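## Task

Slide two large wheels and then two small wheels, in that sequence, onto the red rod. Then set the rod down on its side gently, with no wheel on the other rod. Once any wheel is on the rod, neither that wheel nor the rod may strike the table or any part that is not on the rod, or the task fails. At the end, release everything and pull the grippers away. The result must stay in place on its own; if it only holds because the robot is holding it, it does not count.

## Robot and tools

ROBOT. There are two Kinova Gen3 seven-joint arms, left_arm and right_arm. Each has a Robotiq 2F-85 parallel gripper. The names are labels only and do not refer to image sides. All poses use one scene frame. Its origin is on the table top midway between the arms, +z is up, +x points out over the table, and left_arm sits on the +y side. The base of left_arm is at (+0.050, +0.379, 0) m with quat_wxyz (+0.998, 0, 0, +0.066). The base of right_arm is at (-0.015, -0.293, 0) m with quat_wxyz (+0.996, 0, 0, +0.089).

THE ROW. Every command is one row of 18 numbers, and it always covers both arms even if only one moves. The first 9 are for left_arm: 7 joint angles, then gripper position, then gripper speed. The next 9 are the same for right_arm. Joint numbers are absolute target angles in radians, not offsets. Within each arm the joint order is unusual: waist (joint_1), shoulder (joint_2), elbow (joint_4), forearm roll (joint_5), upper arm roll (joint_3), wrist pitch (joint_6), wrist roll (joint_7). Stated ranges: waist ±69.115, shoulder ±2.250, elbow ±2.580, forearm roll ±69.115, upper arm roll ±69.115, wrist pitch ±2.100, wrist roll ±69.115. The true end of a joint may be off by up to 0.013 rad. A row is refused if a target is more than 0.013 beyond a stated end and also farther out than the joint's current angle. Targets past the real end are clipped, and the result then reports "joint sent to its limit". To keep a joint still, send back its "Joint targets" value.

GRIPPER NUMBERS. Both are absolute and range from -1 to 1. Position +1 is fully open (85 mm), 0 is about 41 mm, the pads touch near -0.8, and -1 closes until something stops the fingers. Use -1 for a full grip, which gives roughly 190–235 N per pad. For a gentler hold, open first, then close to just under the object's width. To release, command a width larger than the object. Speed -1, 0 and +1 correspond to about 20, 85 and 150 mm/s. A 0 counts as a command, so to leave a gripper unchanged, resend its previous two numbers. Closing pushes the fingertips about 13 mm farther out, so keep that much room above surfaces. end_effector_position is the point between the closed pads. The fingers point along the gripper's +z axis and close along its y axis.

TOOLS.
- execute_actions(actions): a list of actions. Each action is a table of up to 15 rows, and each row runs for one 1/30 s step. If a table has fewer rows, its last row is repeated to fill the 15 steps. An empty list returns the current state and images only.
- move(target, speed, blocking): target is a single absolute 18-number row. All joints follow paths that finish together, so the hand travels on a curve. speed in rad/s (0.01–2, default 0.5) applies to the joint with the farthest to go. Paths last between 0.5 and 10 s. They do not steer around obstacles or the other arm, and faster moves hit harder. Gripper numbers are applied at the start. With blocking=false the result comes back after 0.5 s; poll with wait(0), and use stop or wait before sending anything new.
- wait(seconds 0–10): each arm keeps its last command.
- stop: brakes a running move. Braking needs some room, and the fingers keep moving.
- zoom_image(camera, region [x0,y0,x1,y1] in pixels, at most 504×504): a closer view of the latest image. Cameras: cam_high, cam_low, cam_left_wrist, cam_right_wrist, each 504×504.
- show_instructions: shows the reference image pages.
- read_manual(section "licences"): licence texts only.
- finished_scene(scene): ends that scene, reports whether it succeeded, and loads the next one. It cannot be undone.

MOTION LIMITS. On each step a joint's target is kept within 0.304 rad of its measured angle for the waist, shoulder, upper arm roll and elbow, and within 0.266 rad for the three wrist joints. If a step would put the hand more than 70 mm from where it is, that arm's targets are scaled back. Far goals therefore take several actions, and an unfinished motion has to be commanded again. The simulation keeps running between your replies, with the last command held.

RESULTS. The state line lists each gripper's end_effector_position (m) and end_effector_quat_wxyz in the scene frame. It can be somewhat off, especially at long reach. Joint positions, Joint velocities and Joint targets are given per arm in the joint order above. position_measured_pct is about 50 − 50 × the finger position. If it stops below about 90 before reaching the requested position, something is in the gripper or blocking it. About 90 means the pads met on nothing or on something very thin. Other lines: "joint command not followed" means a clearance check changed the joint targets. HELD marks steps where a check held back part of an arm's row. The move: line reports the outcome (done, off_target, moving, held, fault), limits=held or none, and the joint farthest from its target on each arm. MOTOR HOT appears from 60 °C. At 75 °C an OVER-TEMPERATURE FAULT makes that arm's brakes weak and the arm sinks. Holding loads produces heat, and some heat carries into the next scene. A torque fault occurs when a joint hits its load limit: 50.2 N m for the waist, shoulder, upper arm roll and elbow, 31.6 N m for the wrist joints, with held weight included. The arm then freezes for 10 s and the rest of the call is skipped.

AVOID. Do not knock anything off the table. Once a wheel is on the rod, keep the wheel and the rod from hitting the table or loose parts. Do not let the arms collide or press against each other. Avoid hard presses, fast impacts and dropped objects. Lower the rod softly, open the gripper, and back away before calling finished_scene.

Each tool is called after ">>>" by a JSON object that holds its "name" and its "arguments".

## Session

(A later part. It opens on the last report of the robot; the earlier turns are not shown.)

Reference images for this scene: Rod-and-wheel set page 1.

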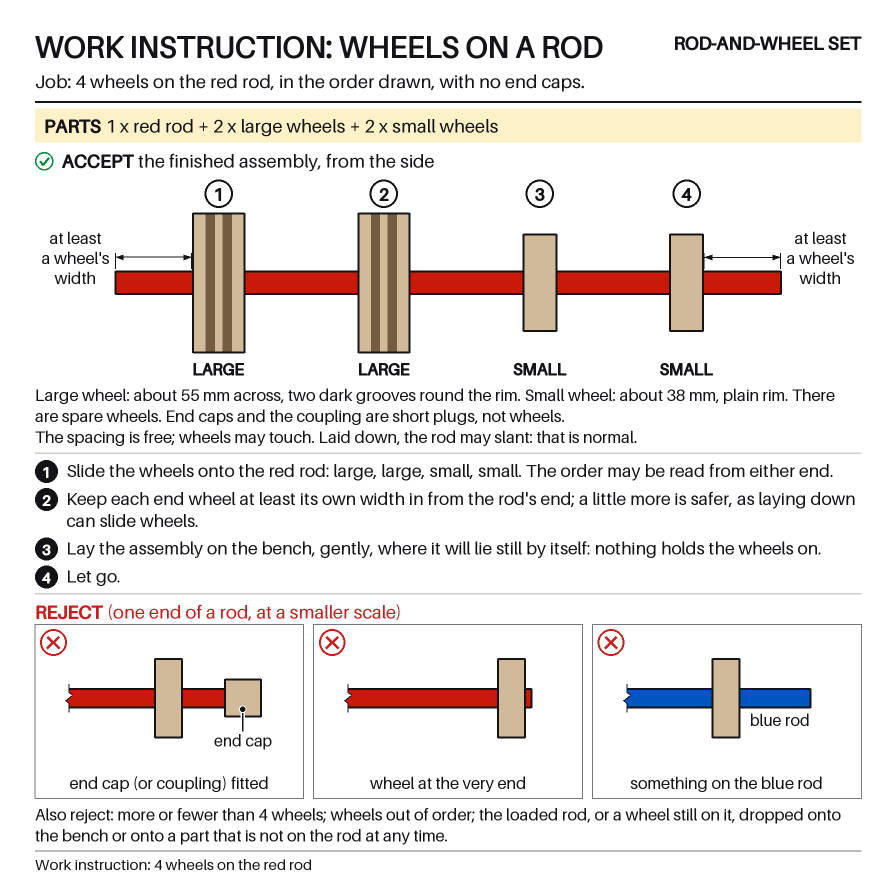

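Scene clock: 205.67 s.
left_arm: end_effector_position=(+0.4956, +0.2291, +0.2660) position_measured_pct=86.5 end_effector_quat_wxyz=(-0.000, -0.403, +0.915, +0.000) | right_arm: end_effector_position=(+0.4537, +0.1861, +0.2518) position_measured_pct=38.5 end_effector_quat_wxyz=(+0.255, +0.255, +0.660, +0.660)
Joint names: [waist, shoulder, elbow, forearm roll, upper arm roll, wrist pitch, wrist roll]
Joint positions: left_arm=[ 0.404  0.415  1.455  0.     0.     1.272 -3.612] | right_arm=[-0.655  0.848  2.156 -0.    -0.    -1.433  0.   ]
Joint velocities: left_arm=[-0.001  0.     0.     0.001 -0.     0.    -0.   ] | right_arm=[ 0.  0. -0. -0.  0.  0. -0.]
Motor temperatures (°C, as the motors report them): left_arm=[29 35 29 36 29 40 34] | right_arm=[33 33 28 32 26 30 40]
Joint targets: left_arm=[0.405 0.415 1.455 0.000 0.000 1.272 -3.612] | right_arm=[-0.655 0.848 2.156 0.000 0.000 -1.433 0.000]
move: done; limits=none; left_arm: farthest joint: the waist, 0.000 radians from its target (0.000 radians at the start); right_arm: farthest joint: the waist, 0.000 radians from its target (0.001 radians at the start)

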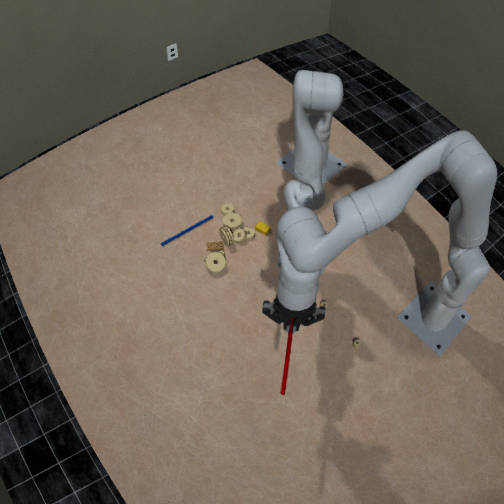

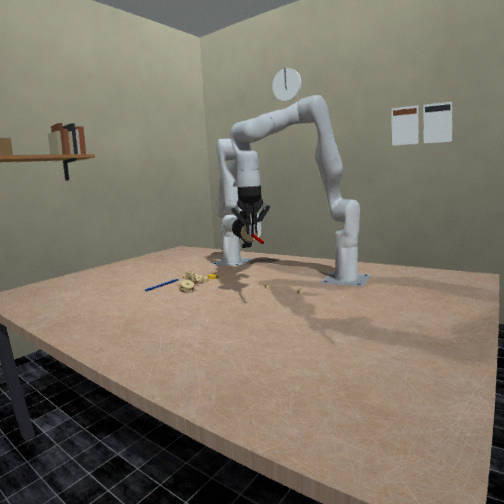

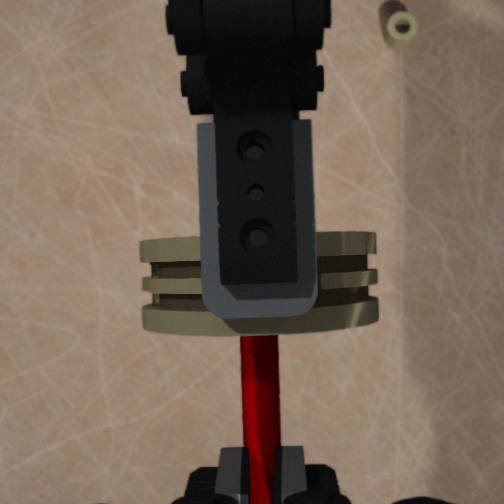

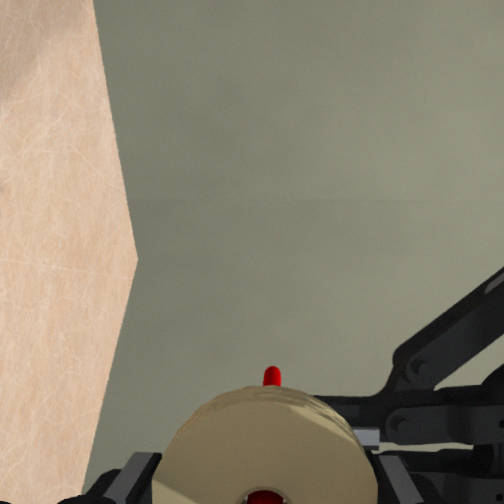

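>>> {"name": "move", "arguments": {"target": [0.4045,0.4146,1.4552,0,0,1.2718,-3.6116,-1,-0.7, -0.6546,0.8549,2.1071,0,0,-1.3912,0,-1,-0.5], "speed": 0.06}}

>>> {"name": "execute_actions", "arguments": {"actions": [[[0.4045,0.4146,1.4552,0,0,1.2718,-3.6116,-1,-0.7, -0.6546,0.8549,2.1071,0,0,-1.3912,0,0.6,-0.6]],[[0.4045,0.4146,1.4552,0,0,1.2718,-3.6116,-1,-0.7, -0.6546,0.8549,2.1071,0,0,-1.3912,0,0.6,-0.6]]]}}

Scene clock: 210.43 s.
left_arm: end_effector_position=(+0.5008, +0.2366, +0.2668) position_measured_pct=86.5 end_effector_quat_wxyz=(+0.006, -0.408, +0.913, +0.002) | right_arm: end_effector_position=(+0.4628, +0.1962, +0.2506) position_measured_pct=38.5 end_effector_quat_wxyz=(+0.254, +0.255, +0.661, +0.659)
Joint names: [waist, shoulder, elbow, forearm roll, upper arm roll, wrist pitch, wrist roll]
Joint positions: left_arm=[ 0.397  0.415  1.452 -0.008 -0.006  1.267 -3.612] | right_arm=[-0.655  0.854  2.112  0.    -0.    -1.392  0.   ]
Joint velocities: left_arm=[-0.001  0.001  0.    -0.     0.     0.001 -0.   ] | right_arm=[-0.  0.  0.  0. -0.  0.  0.]
Motor temperatures (°C, as the motors report them): left_arm=[29 35 29 36 29 40 34] | right_arm=[33 33 28 32 26 30 40]
Joint targets: left_arm=[0.405 0.415 1.455 0.000 0.000 1.272 -3.612] | right_arm=[-0.655 0.855 2.107 0.000 0.000 -1.391 0.000]
move: done; limits=none; left_arm: farthest joint: the waist, 0.008 radians from its target (0.000 radians at the start); right_arm: farthest joint: the elbow, 0.005 radians from its target (0.049 radians at the start)

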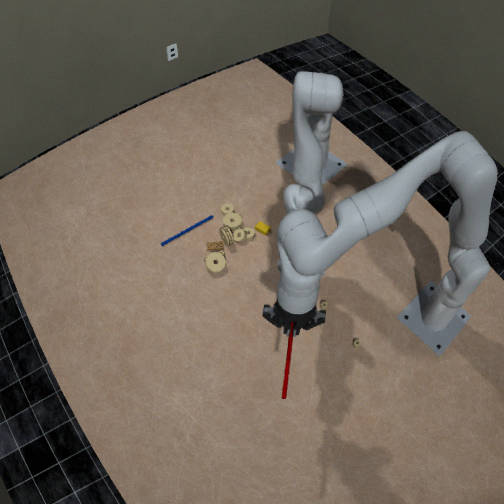

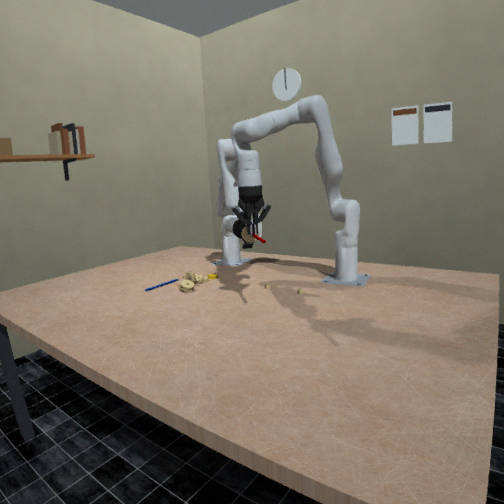

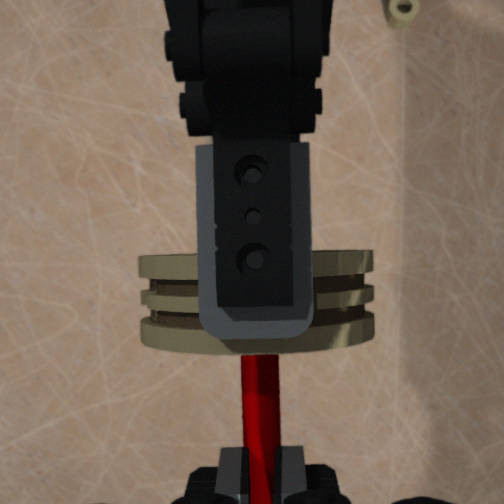

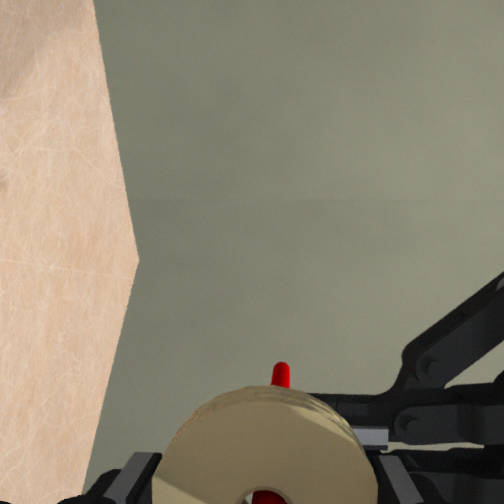

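Scene clock: 211.43 s.
left_arm: end_effector_position=(+0.5008, +0.2366, +0.2669) position_measured_pct=86.5 end_effector_quat_wxyz=(+0.006, -0.408, +0.913, +0.001) | right_arm: end_effector_position=(+0.4629, +0.1961, +0.2501) position_measured_pct=19.8 end_effector_quat_wxyz=(+0.254, +0.255, +0.661, +0.658)
Joint names: [waist, shoulder, elbow, forearm roll, upper arm roll, wrist pitch, wrist roll]
Joint positions: left_arm=[ 0.397  0.415  1.452 -0.008 -0.006  1.267 -3.611] | right_arm=[-0.655  0.855  2.112  0.    -0.    -1.392  0.   ]
Joint velocities: left_arm=[-0.     0.001  0.     0.001 -0.     0.    -0.   ] | right_arm=[-0.     0.    -0.001 -0.     0.    -0.     0.   ]
Motor temperatures (°C, as the motors report them): left_arm=[29 35 29 36 29 40 34] | right_arm=[33 33 28 32 26 30 40]
Joint targets: left_arm=[0.405 0.415 1.455 0.000 0.000 1.272 -3.612] | right_arm=[-0.655 0.855 2.107 0.000 0.000 -1.391 0.000]
Step readings (joint positions; steps 1 to 15: 1st action; 16 to 30: 2nd action):
0: left_arm=[0.397 0.415 1.452 -0.008 -0.006 1.267 -3.612] | right_arm=[-0.655 0.854 2.112 0.000 -0.000 -1.392 0.000]
1: left_arm=[0.397 0.415 1.452 -0.008 -0.006 1.267 -3.612] | right_arm=[-0.655 0.854 2.112 0.000 -0.000 -1.392 0.000]
2: left_arm=[0.397 0.415 1.452 -0.008 -0.006 1.267 -3.612] | right_arm=[-0.655 0.854 2.112 0.000 -0.000 -1.392 0.000]
4: left_arm=[0.397 0.415 1.452 -0.008 -0.006 1.267 -3.612] | right_arm=[-0.655 0.854 2.112 0.000 -0.000 -1.392 0.000]
8: left_arm=[0.397 0.415 1.452 -0.008 -0.006 1.267 -3.611] | right_arm=[-0.655 0.855 2.112 0.000 -0.000 -1.392 0.000]
15: left_arm=[0.397 0.415 1.452 -0.008 -0.006 1.267 -3.611] | right_arm=[-0.655 0.855 2.112 0.000 -0.000 -1.392 0.000]
16: left_arm=[0.397 0.415 1.452 -0.008 -0.006 1.267 -3.611] | right_arm=[-0.655 0.855 2.112 0.000 -0.000 -1.392 0.000]
17: left_arm=[0.397 0.415 1.452 -0.008 -0.006 1.267 -3.611] | right_arm=[-0.655 0.855 2.112 0.000 -0.000 -1.392 0.000]
19: left_arm=[0.397 0.415 1.452 -0.008 -0.006 1.267 -3.611] | right_arm=[-0.655 0.855 2.112 0.000 -0.000 -1.392 0.000]
23: left_arm=[0.397 0.415 1.452 -0.008 -0.006 1.267 -3.611] | right_arm=[-0.655 0.855 2.112 0.000 -0.000 -1.392 0.000]
30: Joint positions above

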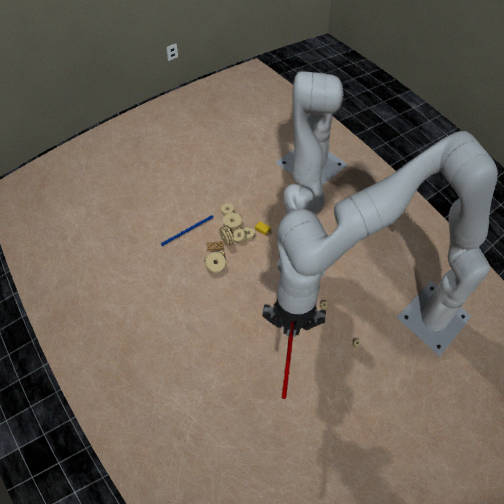

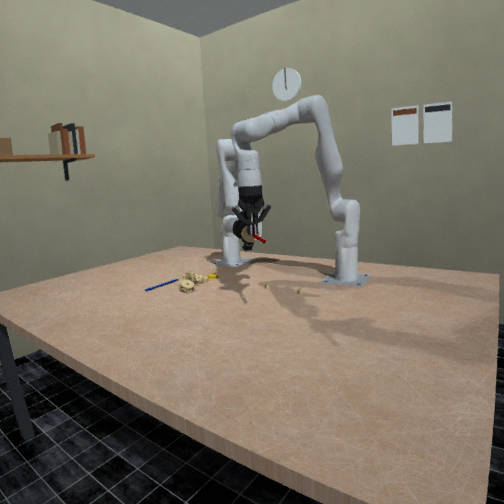

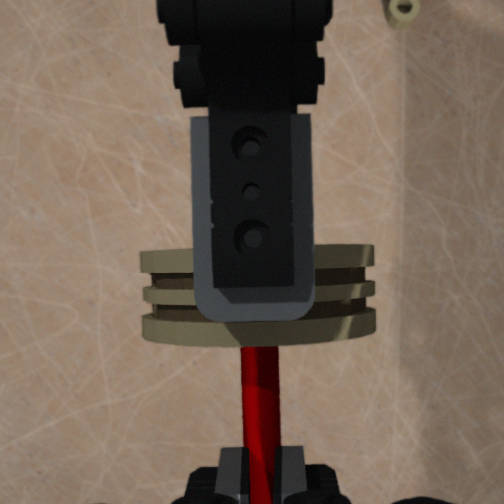

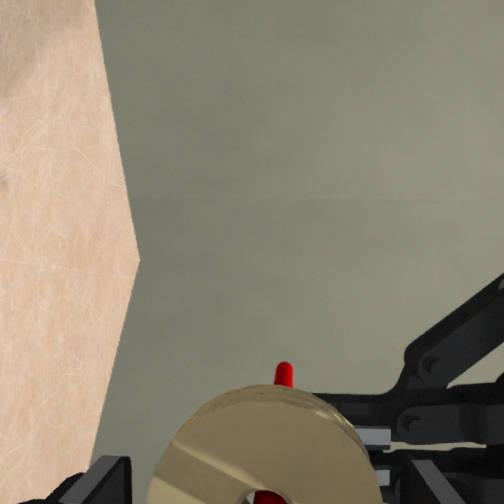

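>>> {"name": "move", "arguments": {"target": [0.4045,0.4146,1.4552,0,0,1.2718,-3.6116,-1,-0.7, -0.6555,0.8409,2.2210,0,0,-1.4911,0,0.6,-0.6], "speed": 0.1}}

Scene clock: 214.93 s.
left_arm: end_effector_position=(+0.4956, +0.2291, +0.2659) position_measured_pct=86.5 end_effector_quat_wxyz=(-0.000, -0.403, +0.915, +0.000) | right_arm: end_effector_position=(+0.4400, +0.1716, +0.2520) position_measured_pct=19.8 end_effector_quat_wxyz=(+0.255, +0.255, +0.660, +0.660)
Joint names: [waist, shoulder, elbow, forearm roll, upper arm roll, wrist pitch, wrist roll]
Joint positions: left_arm=[ 0.404  0.415  1.455 -0.    -0.     1.272 -3.612] | right_arm=[-0.655  0.841  2.221  0.     0.    -1.491  0.   ]
Joint velocities: left_arm=[ 0.    -0.     0.    -0.    -0.     0.    -0.001] | right_arm=[ 0. -0.  0. -0.  0. -0.  0.]
Motor temperatures (°C, as the motors report them): left_arm=[29 35 29 36 29 40 34] | right_arm=[33 33 28 32 26 30 40]
Joint targets: left_arm=[0.405 0.415 1.455 -0.000 0.000 1.272 -3.612] | right_arm=[-0.656 0.841 2.221 0.000 0.000 -1.491 0.000]
move: done; limits=none; left_arm: farthest joint: the waist, 0.000 radians from its target (0.008 radians at the start); right_arm: farthest joint: the waist, 0.000 radians from its target (0.001 radians at the start)

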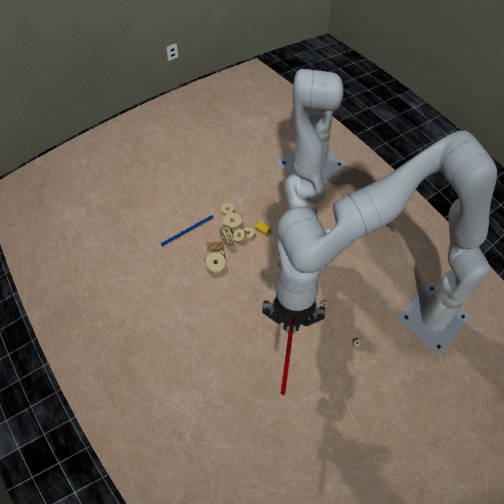

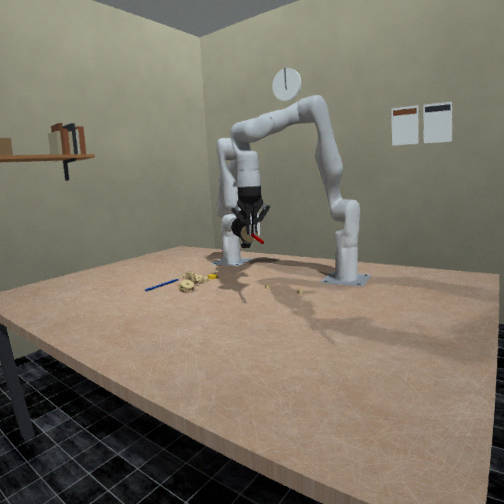

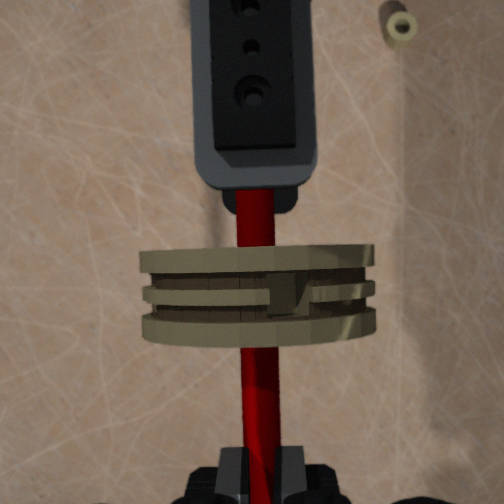

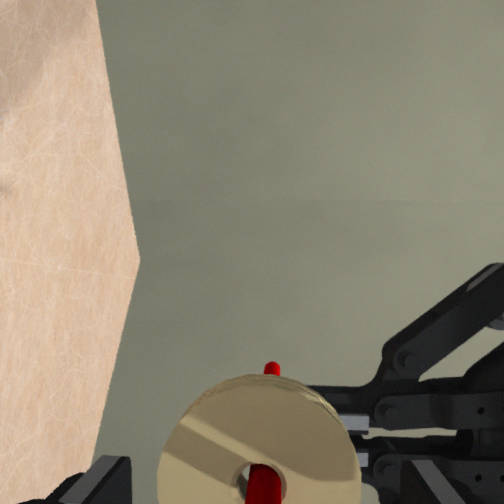

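>>> {"name": "move", "arguments": {"target": [0.4045,0.4146,1.4552,0,0,1.2718,-3.6116,-1,-0.7, -0.6555,0.8605,2.5066,0,0,-1.7963,0,0.6,0], "speed": 0.4}}

>>> {"name": "move", "arguments": {"target": [0.4045,0.4146,1.4552,0,0,1.2718,-3.6116,-1,-0.7, -0.0648,0.3481,1.9936,0,0,0.7999,-0.4,0.55,0], "speed": 1.0}}

Scene clock: 228.93 s.
left_arm: end_effector_position=(+0.4956, +0.2291, +0.2659) position_measured_pct=86.5 end_effector_quat_wxyz=(-0.000, -0.403, +0.915, +0.000) | right_arm: end_effector_position=(+0.3796, +0.1050, +0.2528) position_measured_pct=19.8 end_effector_quat_wxyz=(+0.255, +0.255, +0.660, +0.660)
Joint names: [waist, shoulder, elbow, forearm roll, upper arm roll, wrist pitch, wrist roll]
Joint positions: left_arm=[ 0.404  0.415  1.455 -0.    -0.     1.272 -3.612] | right_arm=[-0.655  0.86   2.507  0.    -0.    -1.796  0.   ]
Joint velocities: left_arm=[-0.    -0.002 -0.    -0.001  0.    -0.001  0.001] | right_arm=[ 0.     0.    -0.    -0.001 -0.    -0.     0.   ]
Motor temperatures (°C, as the motors report them): left_arm=[29 35 29 36 29 40 34] | right_arm=[33 33 28 32 26 30 40]
Joint targets: left_arm=[0.405 0.415 1.455 0.000 0.000 1.272 -3.612] | right_arm=[-0.656 0.861 2.507 0.000 0.000 -1.796 0.000]
move: done; limits=none; left_arm: farthest joint: the waist, 0.000 radians from its target (0.000 radians at the start); right_arm: farthest joint: the waist, 0.000 radians from its target (0.000 radians at the start)

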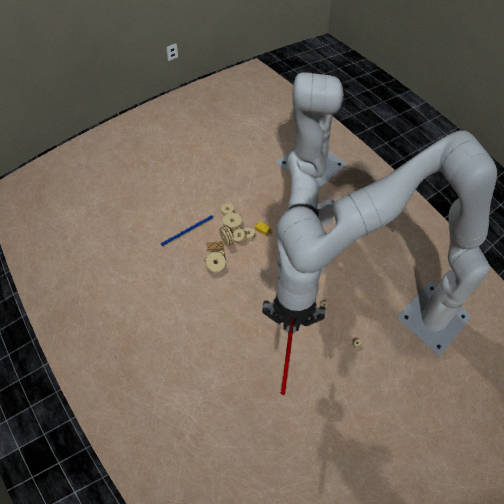

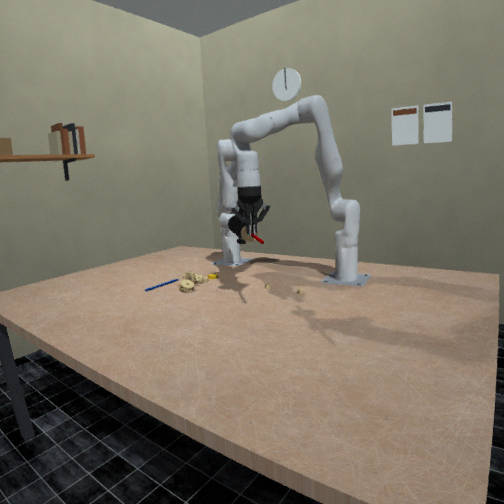

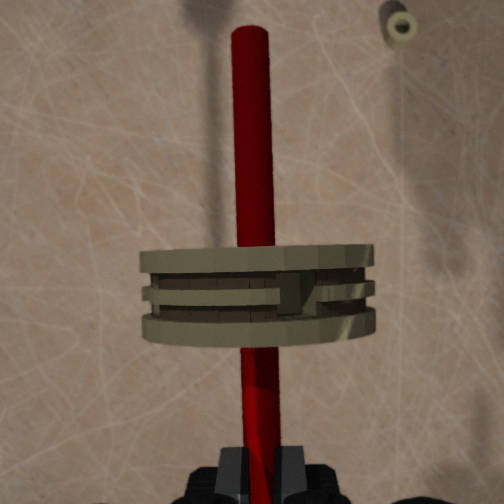

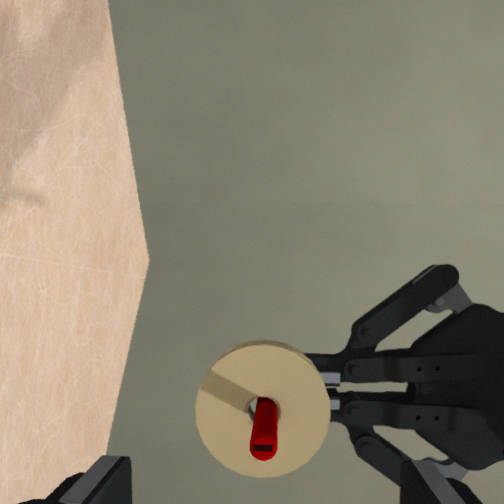

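Scene clock: 232.07 s.
left_arm: end_effector_position=(+0.4956, +0.2291, +0.2659) position_measured_pct=86.5 end_effector_quat_wxyz=(-0.000, -0.403, +0.915, +0.000) | right_arm: end_effector_position=(+0.3491, -0.2282, +0.1499) position_measured_pct=22.2 end_effector_quat_wxyz=(-0.000, +0.760, +0.650, -0.000)
Joint names: [waist, shoulder, elbow, forearm roll, upper arm roll, wrist pitch, wrist roll]
Joint positions: left_arm=[ 0.404  0.415  1.455 -0.    -0.     1.272 -3.612] | right_arm=[-0.065  0.348  1.994  0.     0.     0.8   -0.4  ]
Joint velocities: left_arm=[-0.    -0.     0.     0.     0.     0.001  0.   ] | right_arm=[ 0.003 -0.002 -0.     0.    -0.     0.    -0.   ]
Motor temperatures (°C, as the motors report them): left_arm=[29 35 29 36 29 40 34] | right_arm=[33 33 28 32 26 30 40]
Joint targets: left_arm=[0.405 0.415 1.455 0.000 0.000 1.272 -3.612] | right_arm=[-0.065 0.348 1.994 0.000 0.000 0.800 -0.400]
move: done; limits=none; left_arm: farthest joint: the waist, 0.000 radians from its target (0.000 radians at the start); right_arm: farthest joint: the waist, 0.000 radians from its target (0.591 radians at the start)

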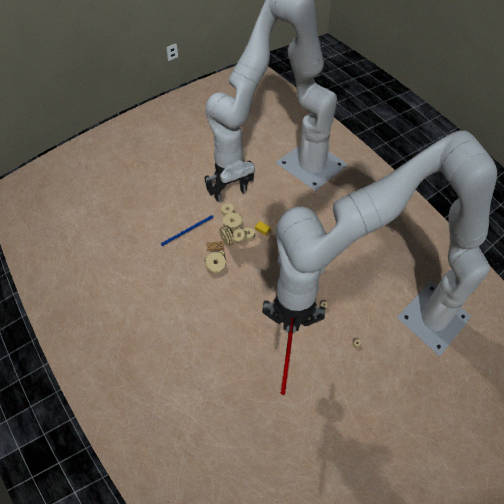

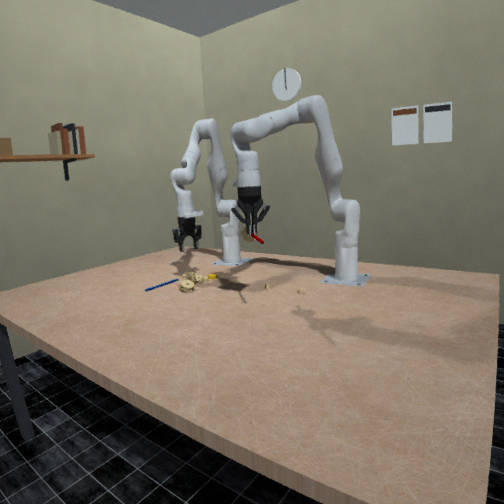

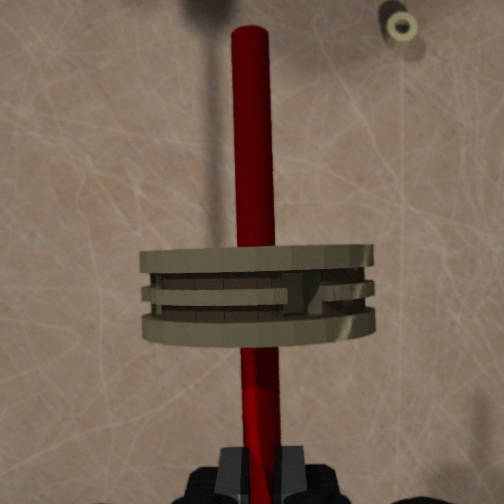

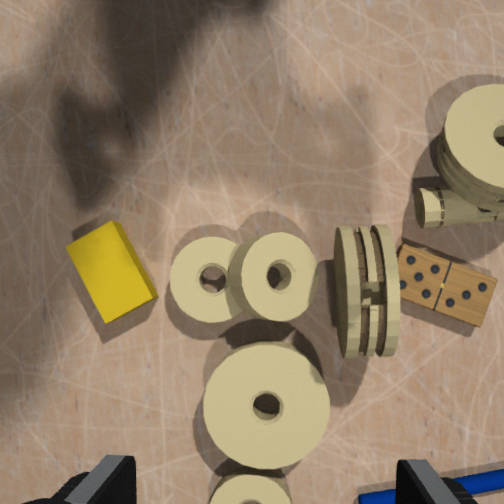

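>>> {"name": "move", "arguments": {"target": [0.4045,0.4146,1.4552,0,0,1.2718,-3.6116,-1,-0.7, -0.0648,0.6132,2.1130,0,0,0.4154,-0.4,0.55,0], "speed": 0.4}}

Scene clock: 237.67 s.
left_arm: end_effector_position=(+0.4956, +0.2291, +0.2659) position_measured_pct=86.5 end_effector_quat_wxyz=(-0.000, -0.403, +0.915, +0.000) | right_arm: end_effector_position=(+0.3492, -0.2283, +0.0301) position_measured_pct=22.2 end_effector_quat_wxyz=(+0.000, +0.760, +0.650, +0.000)
Joint names: [waist, shoulder, elbow, forearm roll, upper arm roll, wrist pitch, wrist roll]
Joint positions: left_arm=[ 0.404  0.415  1.455 -0.    -0.     1.272 -3.612] | right_arm=[-0.065  0.613  2.113  0.    -0.     0.415 -0.4  ]
Joint velocities: left_arm=[-0.    -0.001 -0.    -0.001 -0.     0.    -0.   ] | right_arm=[ 0.     0.002  0.001  0.     0.    -0.     0.   ]
Motor temperatures (°C, as the motors report them): left_arm=[29 35 29 36 29 40 34] | right_arm=[33 33 28 32 26 30 40]
Joint targets: left_arm=[0.405 0.415 1.455 0.000 0.000 1.272 -3.612] | right_arm=[-0.065 0.613 2.113 0.000 0.000 0.415 -0.400]
move: done; limits=none; left_arm: farthest joint: the waist, 0.000 radians from its target (0.000 radians at the start); right_arm: farthest joint: the waist, 0.000 radians from its target (0.000 radians at the start)

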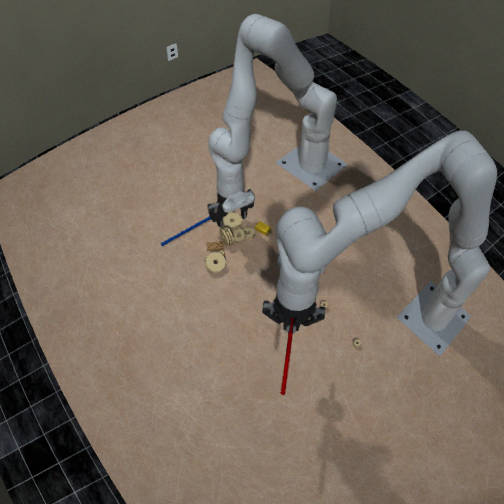

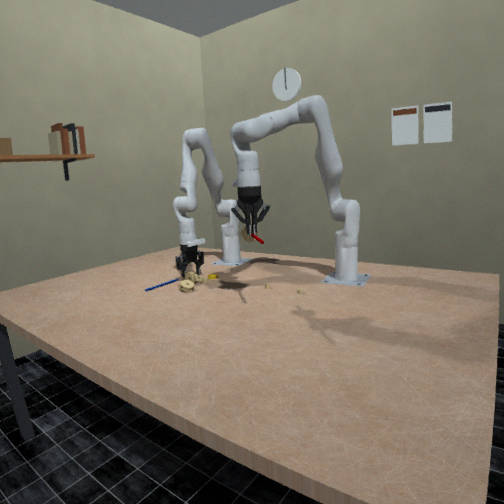

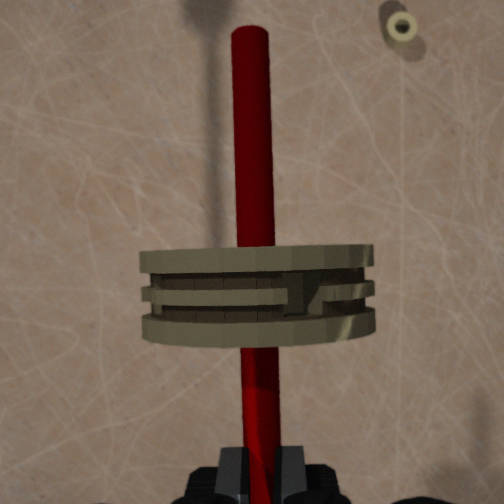

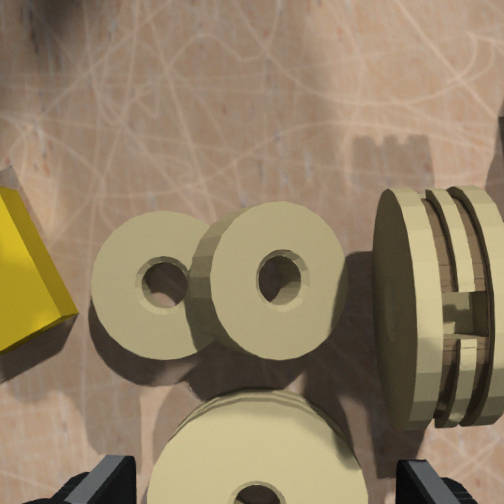

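>>> {"name": "move", "arguments": {"target": [0.4045,0.4146,1.4552,0,0,1.2718,-3.6116,-1,-0.7, -0.0648,0.6388,2.1175,0,0,0.3853,-0.4,0.55,0], "speed": 0.1}}

>>> {"name": "execute_actions", "arguments": {"actions": [[[0.4045,0.4146,1.4552,0,0,1.2718,-3.6116,-1,-0.7, -0.0648,0.6388,2.1175,0,0,0.3853,-0.4,-1,-0.5]],[[0.4045,0.4146,1.4552,0,0,1.2718,-3.6116,-1,-0.7, -0.0648,0.6388,2.1175,0,0,0.3853,-0.4,-1,-0.5]]]}}

>>> {"name": "move", "arguments": {"target": [0.4045,0.4146,1.4552,0,0,1.2718,-3.6116,-1,-0.7, -0.0648,0.3481,1.9936,0,0,0.7999,-0.4,-1,-0.5], "speed": 0.5}}

Scene clock: 242.67 s.
left_arm: end_effector_position=(+0.4956, +0.2291, +0.2659) position_measured_pct=86.5 end_effector_quat_wxyz=(-0.000, -0.403, +0.915, +0.000) | right_arm: end_effector_position=(+0.3492, -0.2283, +0.0201) position_measured_pct=22.2 end_effector_quat_wxyz=(+0.000, +0.760, +0.650, +0.000)
Joint names: [waist, shoulder, elbow, forearm roll, upper arm roll, wrist pitch, wrist roll]
Joint positions: left_arm=[ 0.404  0.415  1.455 -0.    -0.     1.272 -3.612] | right_arm=[-0.065  0.639  2.117  0.    -0.     0.385 -0.4  ]
Joint velocities: left_arm=[ 0.    -0.    -0.001  0.001  0.     0.     0.   ] | right_arm=[-0.     0.002  0.001 -0.    -0.    -0.     0.   ]
Motor temperatures (°C, as the motors report them): left_arm=[29 35 29 36 29 40 34] | right_arm=[33 33 28 32 26 30 40]
Joint targets: left_arm=[0.405 0.415 1.455 0.000 0.000 1.272 -3.612] | right_arm=[-0.065 0.639 2.117 0.000 0.000 0.385 -0.400]
move: done; limits=none; left_arm: farthest joint: the waist, 0.000 radians from its target (0.000 radians at the start); right_arm: farthest joint: the waist, 0.000 radians from its target (0.000 radians at the start)

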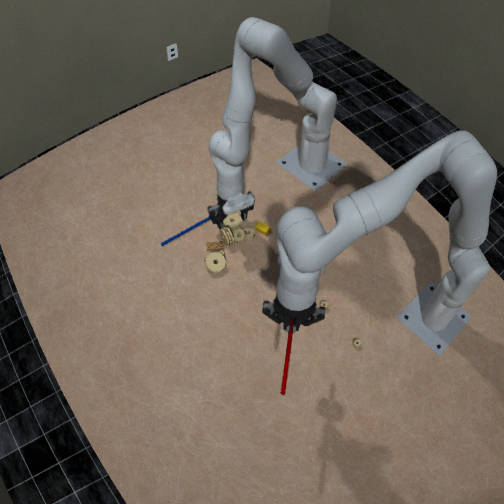

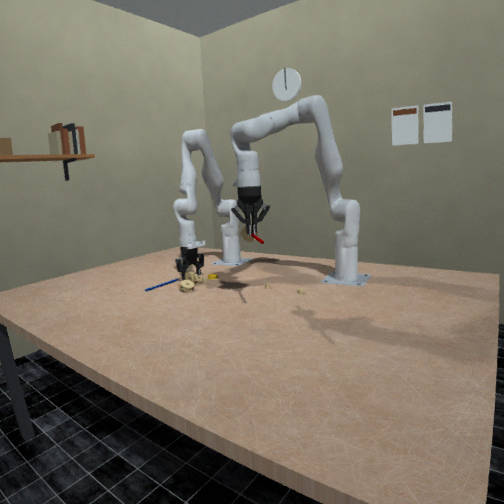

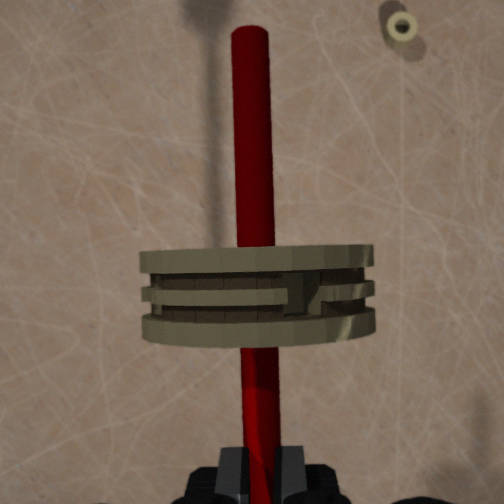

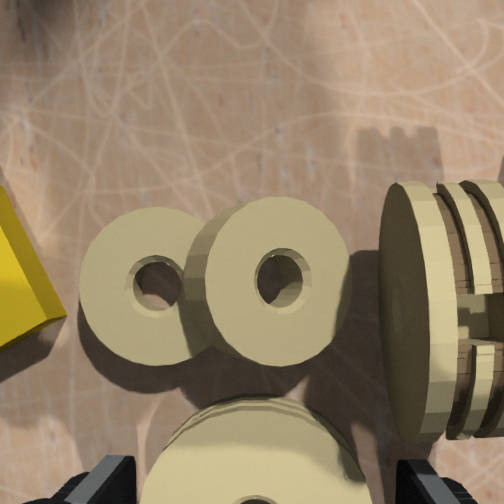

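Scene clock: 243.67 s.
left_arm: end_effector_position=(+0.4956, +0.2291, +0.2659) position_measured_pct=86.5 end_effector_quat_wxyz=(-0.000, -0.403, +0.915, +0.000) | right_arm: end_effector_position=(+0.3491, -0.2283, +0.0210) position_measured_pct=38.5 end_effector_quat_wxyz=(+0.000, +0.760, +0.650, +0.000)
Joint names: [waist, shoulder, elbow, forearm roll, upper arm roll, wrist pitch, wrist roll]
Joint positions: left_arm=[ 0.404  0.415  1.455 -0.    -0.     1.272 -3.612] | right_arm=[-0.065  0.636  2.118 -0.    -0.     0.387 -0.4  ]
Joint velocities: left_arm=[ 0.001 -0.001 -0.    -0.002  0.    -0.    -0.   ] | right_arm=[-0.     0.    -0.001  0.     0.     0.    -0.   ]
Motor temperatures (°C, as the motors report them): left_arm=[29 35 29 36 29 40 34] | right_arm=[33 33 28 32 26 30 40]
Joint targets: left_arm=[0.405 0.415 1.455 0.000 0.000 1.272 -3.612] | right_arm=[-0.065 0.639 2.117 0.000 0.000 0.385 -0.400]
Step readings (joint positions; steps 1 to 15: 1st action; 16 to 30: 2nd action):
0: left_arm=[0.404 0.415 1.455 -0.000 -0.000 1.272 -3.612] | right_arm=[-0.065 0.639 2.117 0.000 -0.000 0.385 -0.400]
1: left_arm=[0.404 0.415 1.455 -0.000 -0.000 1.272 -3.612] | right_arm=[-0.065 0.639 2.117 0.000 0.000 0.385 -0.400]
2: left_arm=[0.404 0.415 1.455 -0.000 -0.000 1.272 -3.612] | right_arm=[-0.065 0.639 2.117 0.000 0.000 0.385 -0.400]
4: left_arm=[0.404 0.415 1.455 -0.000 -0.000 1.272 -3.612] | right_arm=[-0.065 0.639 2.117 0.000 0.000 0.385 -0.400]
8: left_arm=[0.404 0.415 1.455 -0.000 -0.000 1.272 -3.612] | right_arm=[-0.065 0.639 2.118 -0.000 -0.000 0.385 -0.400]
15: left_arm=[0.404 0.415 1.455 -0.000 -0.000 1.272 -3.612] | right_arm=[-0.065 0.636 2.118 -0.000 -0.000 0.387 -0.400]
16: left_arm=[0.405 0.415 1.455 -0.000 -0.000 1.272 -3.612] | right_arm=[-0.065 0.636 2.118 -0.000 -0.000 0.387 -0.400]
17: left_arm=[0.404 0.415 1.455 -0.000 -0.000 1.272 -3.612] | right_arm=[-0.065 0.636 2.118 -0.000 -0.000 0.387 -0.400]
19: left_arm=[0.404 0.415 1.455 -0.000 -0.000 1.272 -3.612] | right_arm=[-0.065 0.636 2.118 -0.000 -0.000 0.387 -0.400]
23: left_arm=[0.405 0.415 1.455 -0.000 -0.000 1.272 -3.612] | right_arm=[-0.065 0.636 2.118 -0.000 -0.000 0.387 -0.400]
30: Joint positions above

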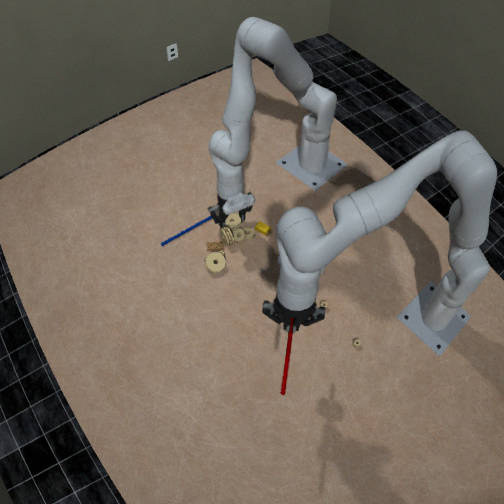

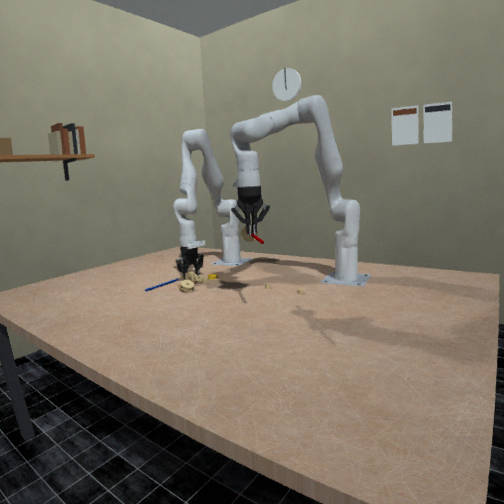

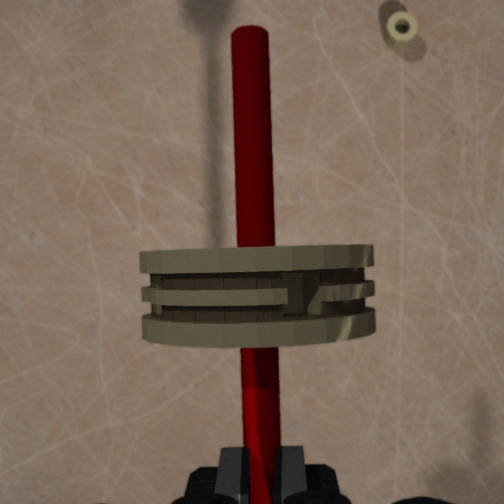

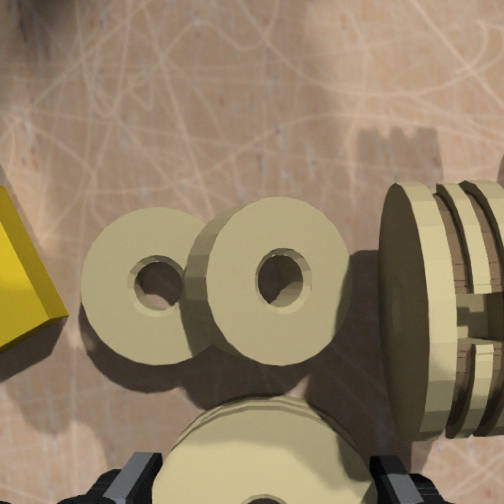

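Scene clock: 245.00 s.
left_arm: end_effector_position=(+0.4956, +0.2291, +0.2659) position_measured_pct=86.5 end_effector_quat_wxyz=(-0.000, -0.403, +0.915, +0.000) | right_arm: end_effector_position=(+0.3491, -0.2283, +0.1499) position_measured_pct=38.5 end_effector_quat_wxyz=(-0.000, +0.760, +0.650, -0.000)
Joint names: [waist, shoulder, elbow, forearm roll, upper arm roll, wrist pitch, wrist roll]
Joint positions: left_arm=[ 0.404  0.415  1.455 -0.    -0.     1.272 -3.612] | right_arm=[-0.065  0.348  1.994 -0.     0.     0.8   -0.4  ]
Joint velocities: left_arm=[ 0.001 -0.    -0.     0.001 -0.    -0.    -0.   ] | right_arm=[-0.    -0.003 -0.    -0.     0.     0.    -0.   ]
Motor temperatures (°C, as the motors report them): left_arm=[29 35 29 36 29 40 34] | right_arm=[33 33 28 32 26 30 40]
Joint targets: left_arm=[0.405 0.415 1.455 0.000 0.000 1.272 -3.612] | right_arm=[-0.065 0.348 1.994 0.000 0.000 0.800 -0.400]
move: done; limits=none; left_arm: farthest joint: the waist, 0.000 radians from its target (0.000 radians at the start); right_arm: farthest joint: the waist, 0.000 radians from its target (0.000 radians at the start)

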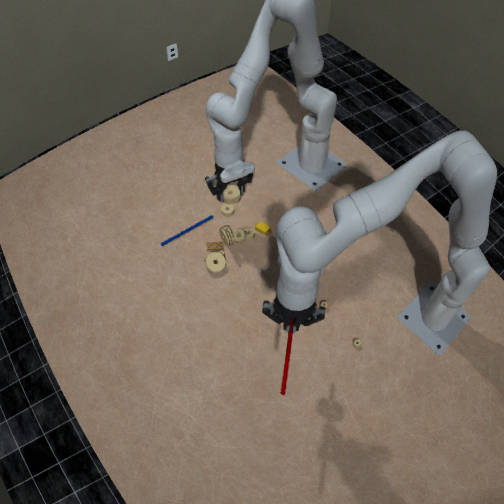

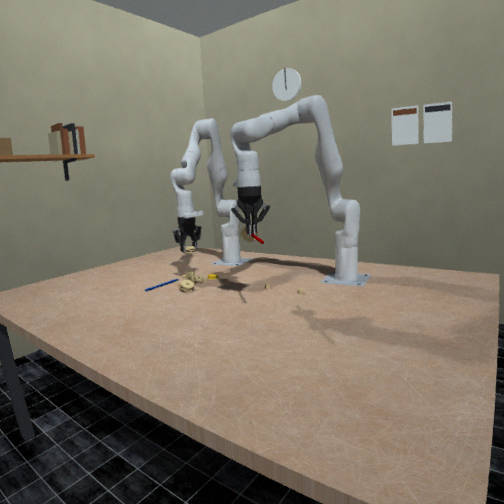

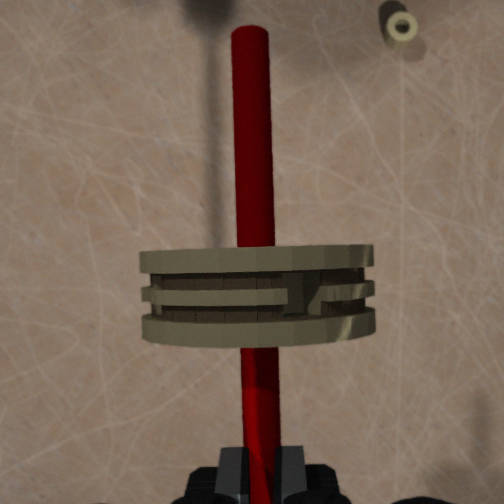

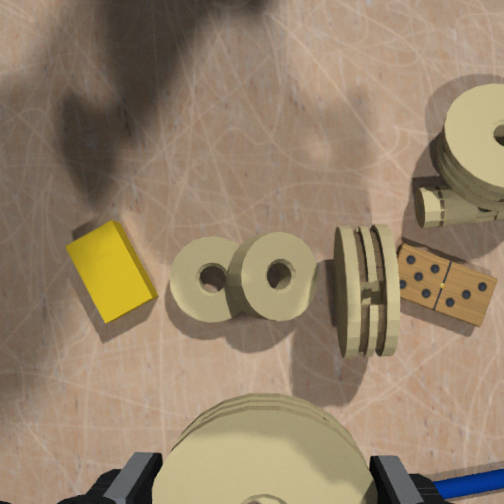

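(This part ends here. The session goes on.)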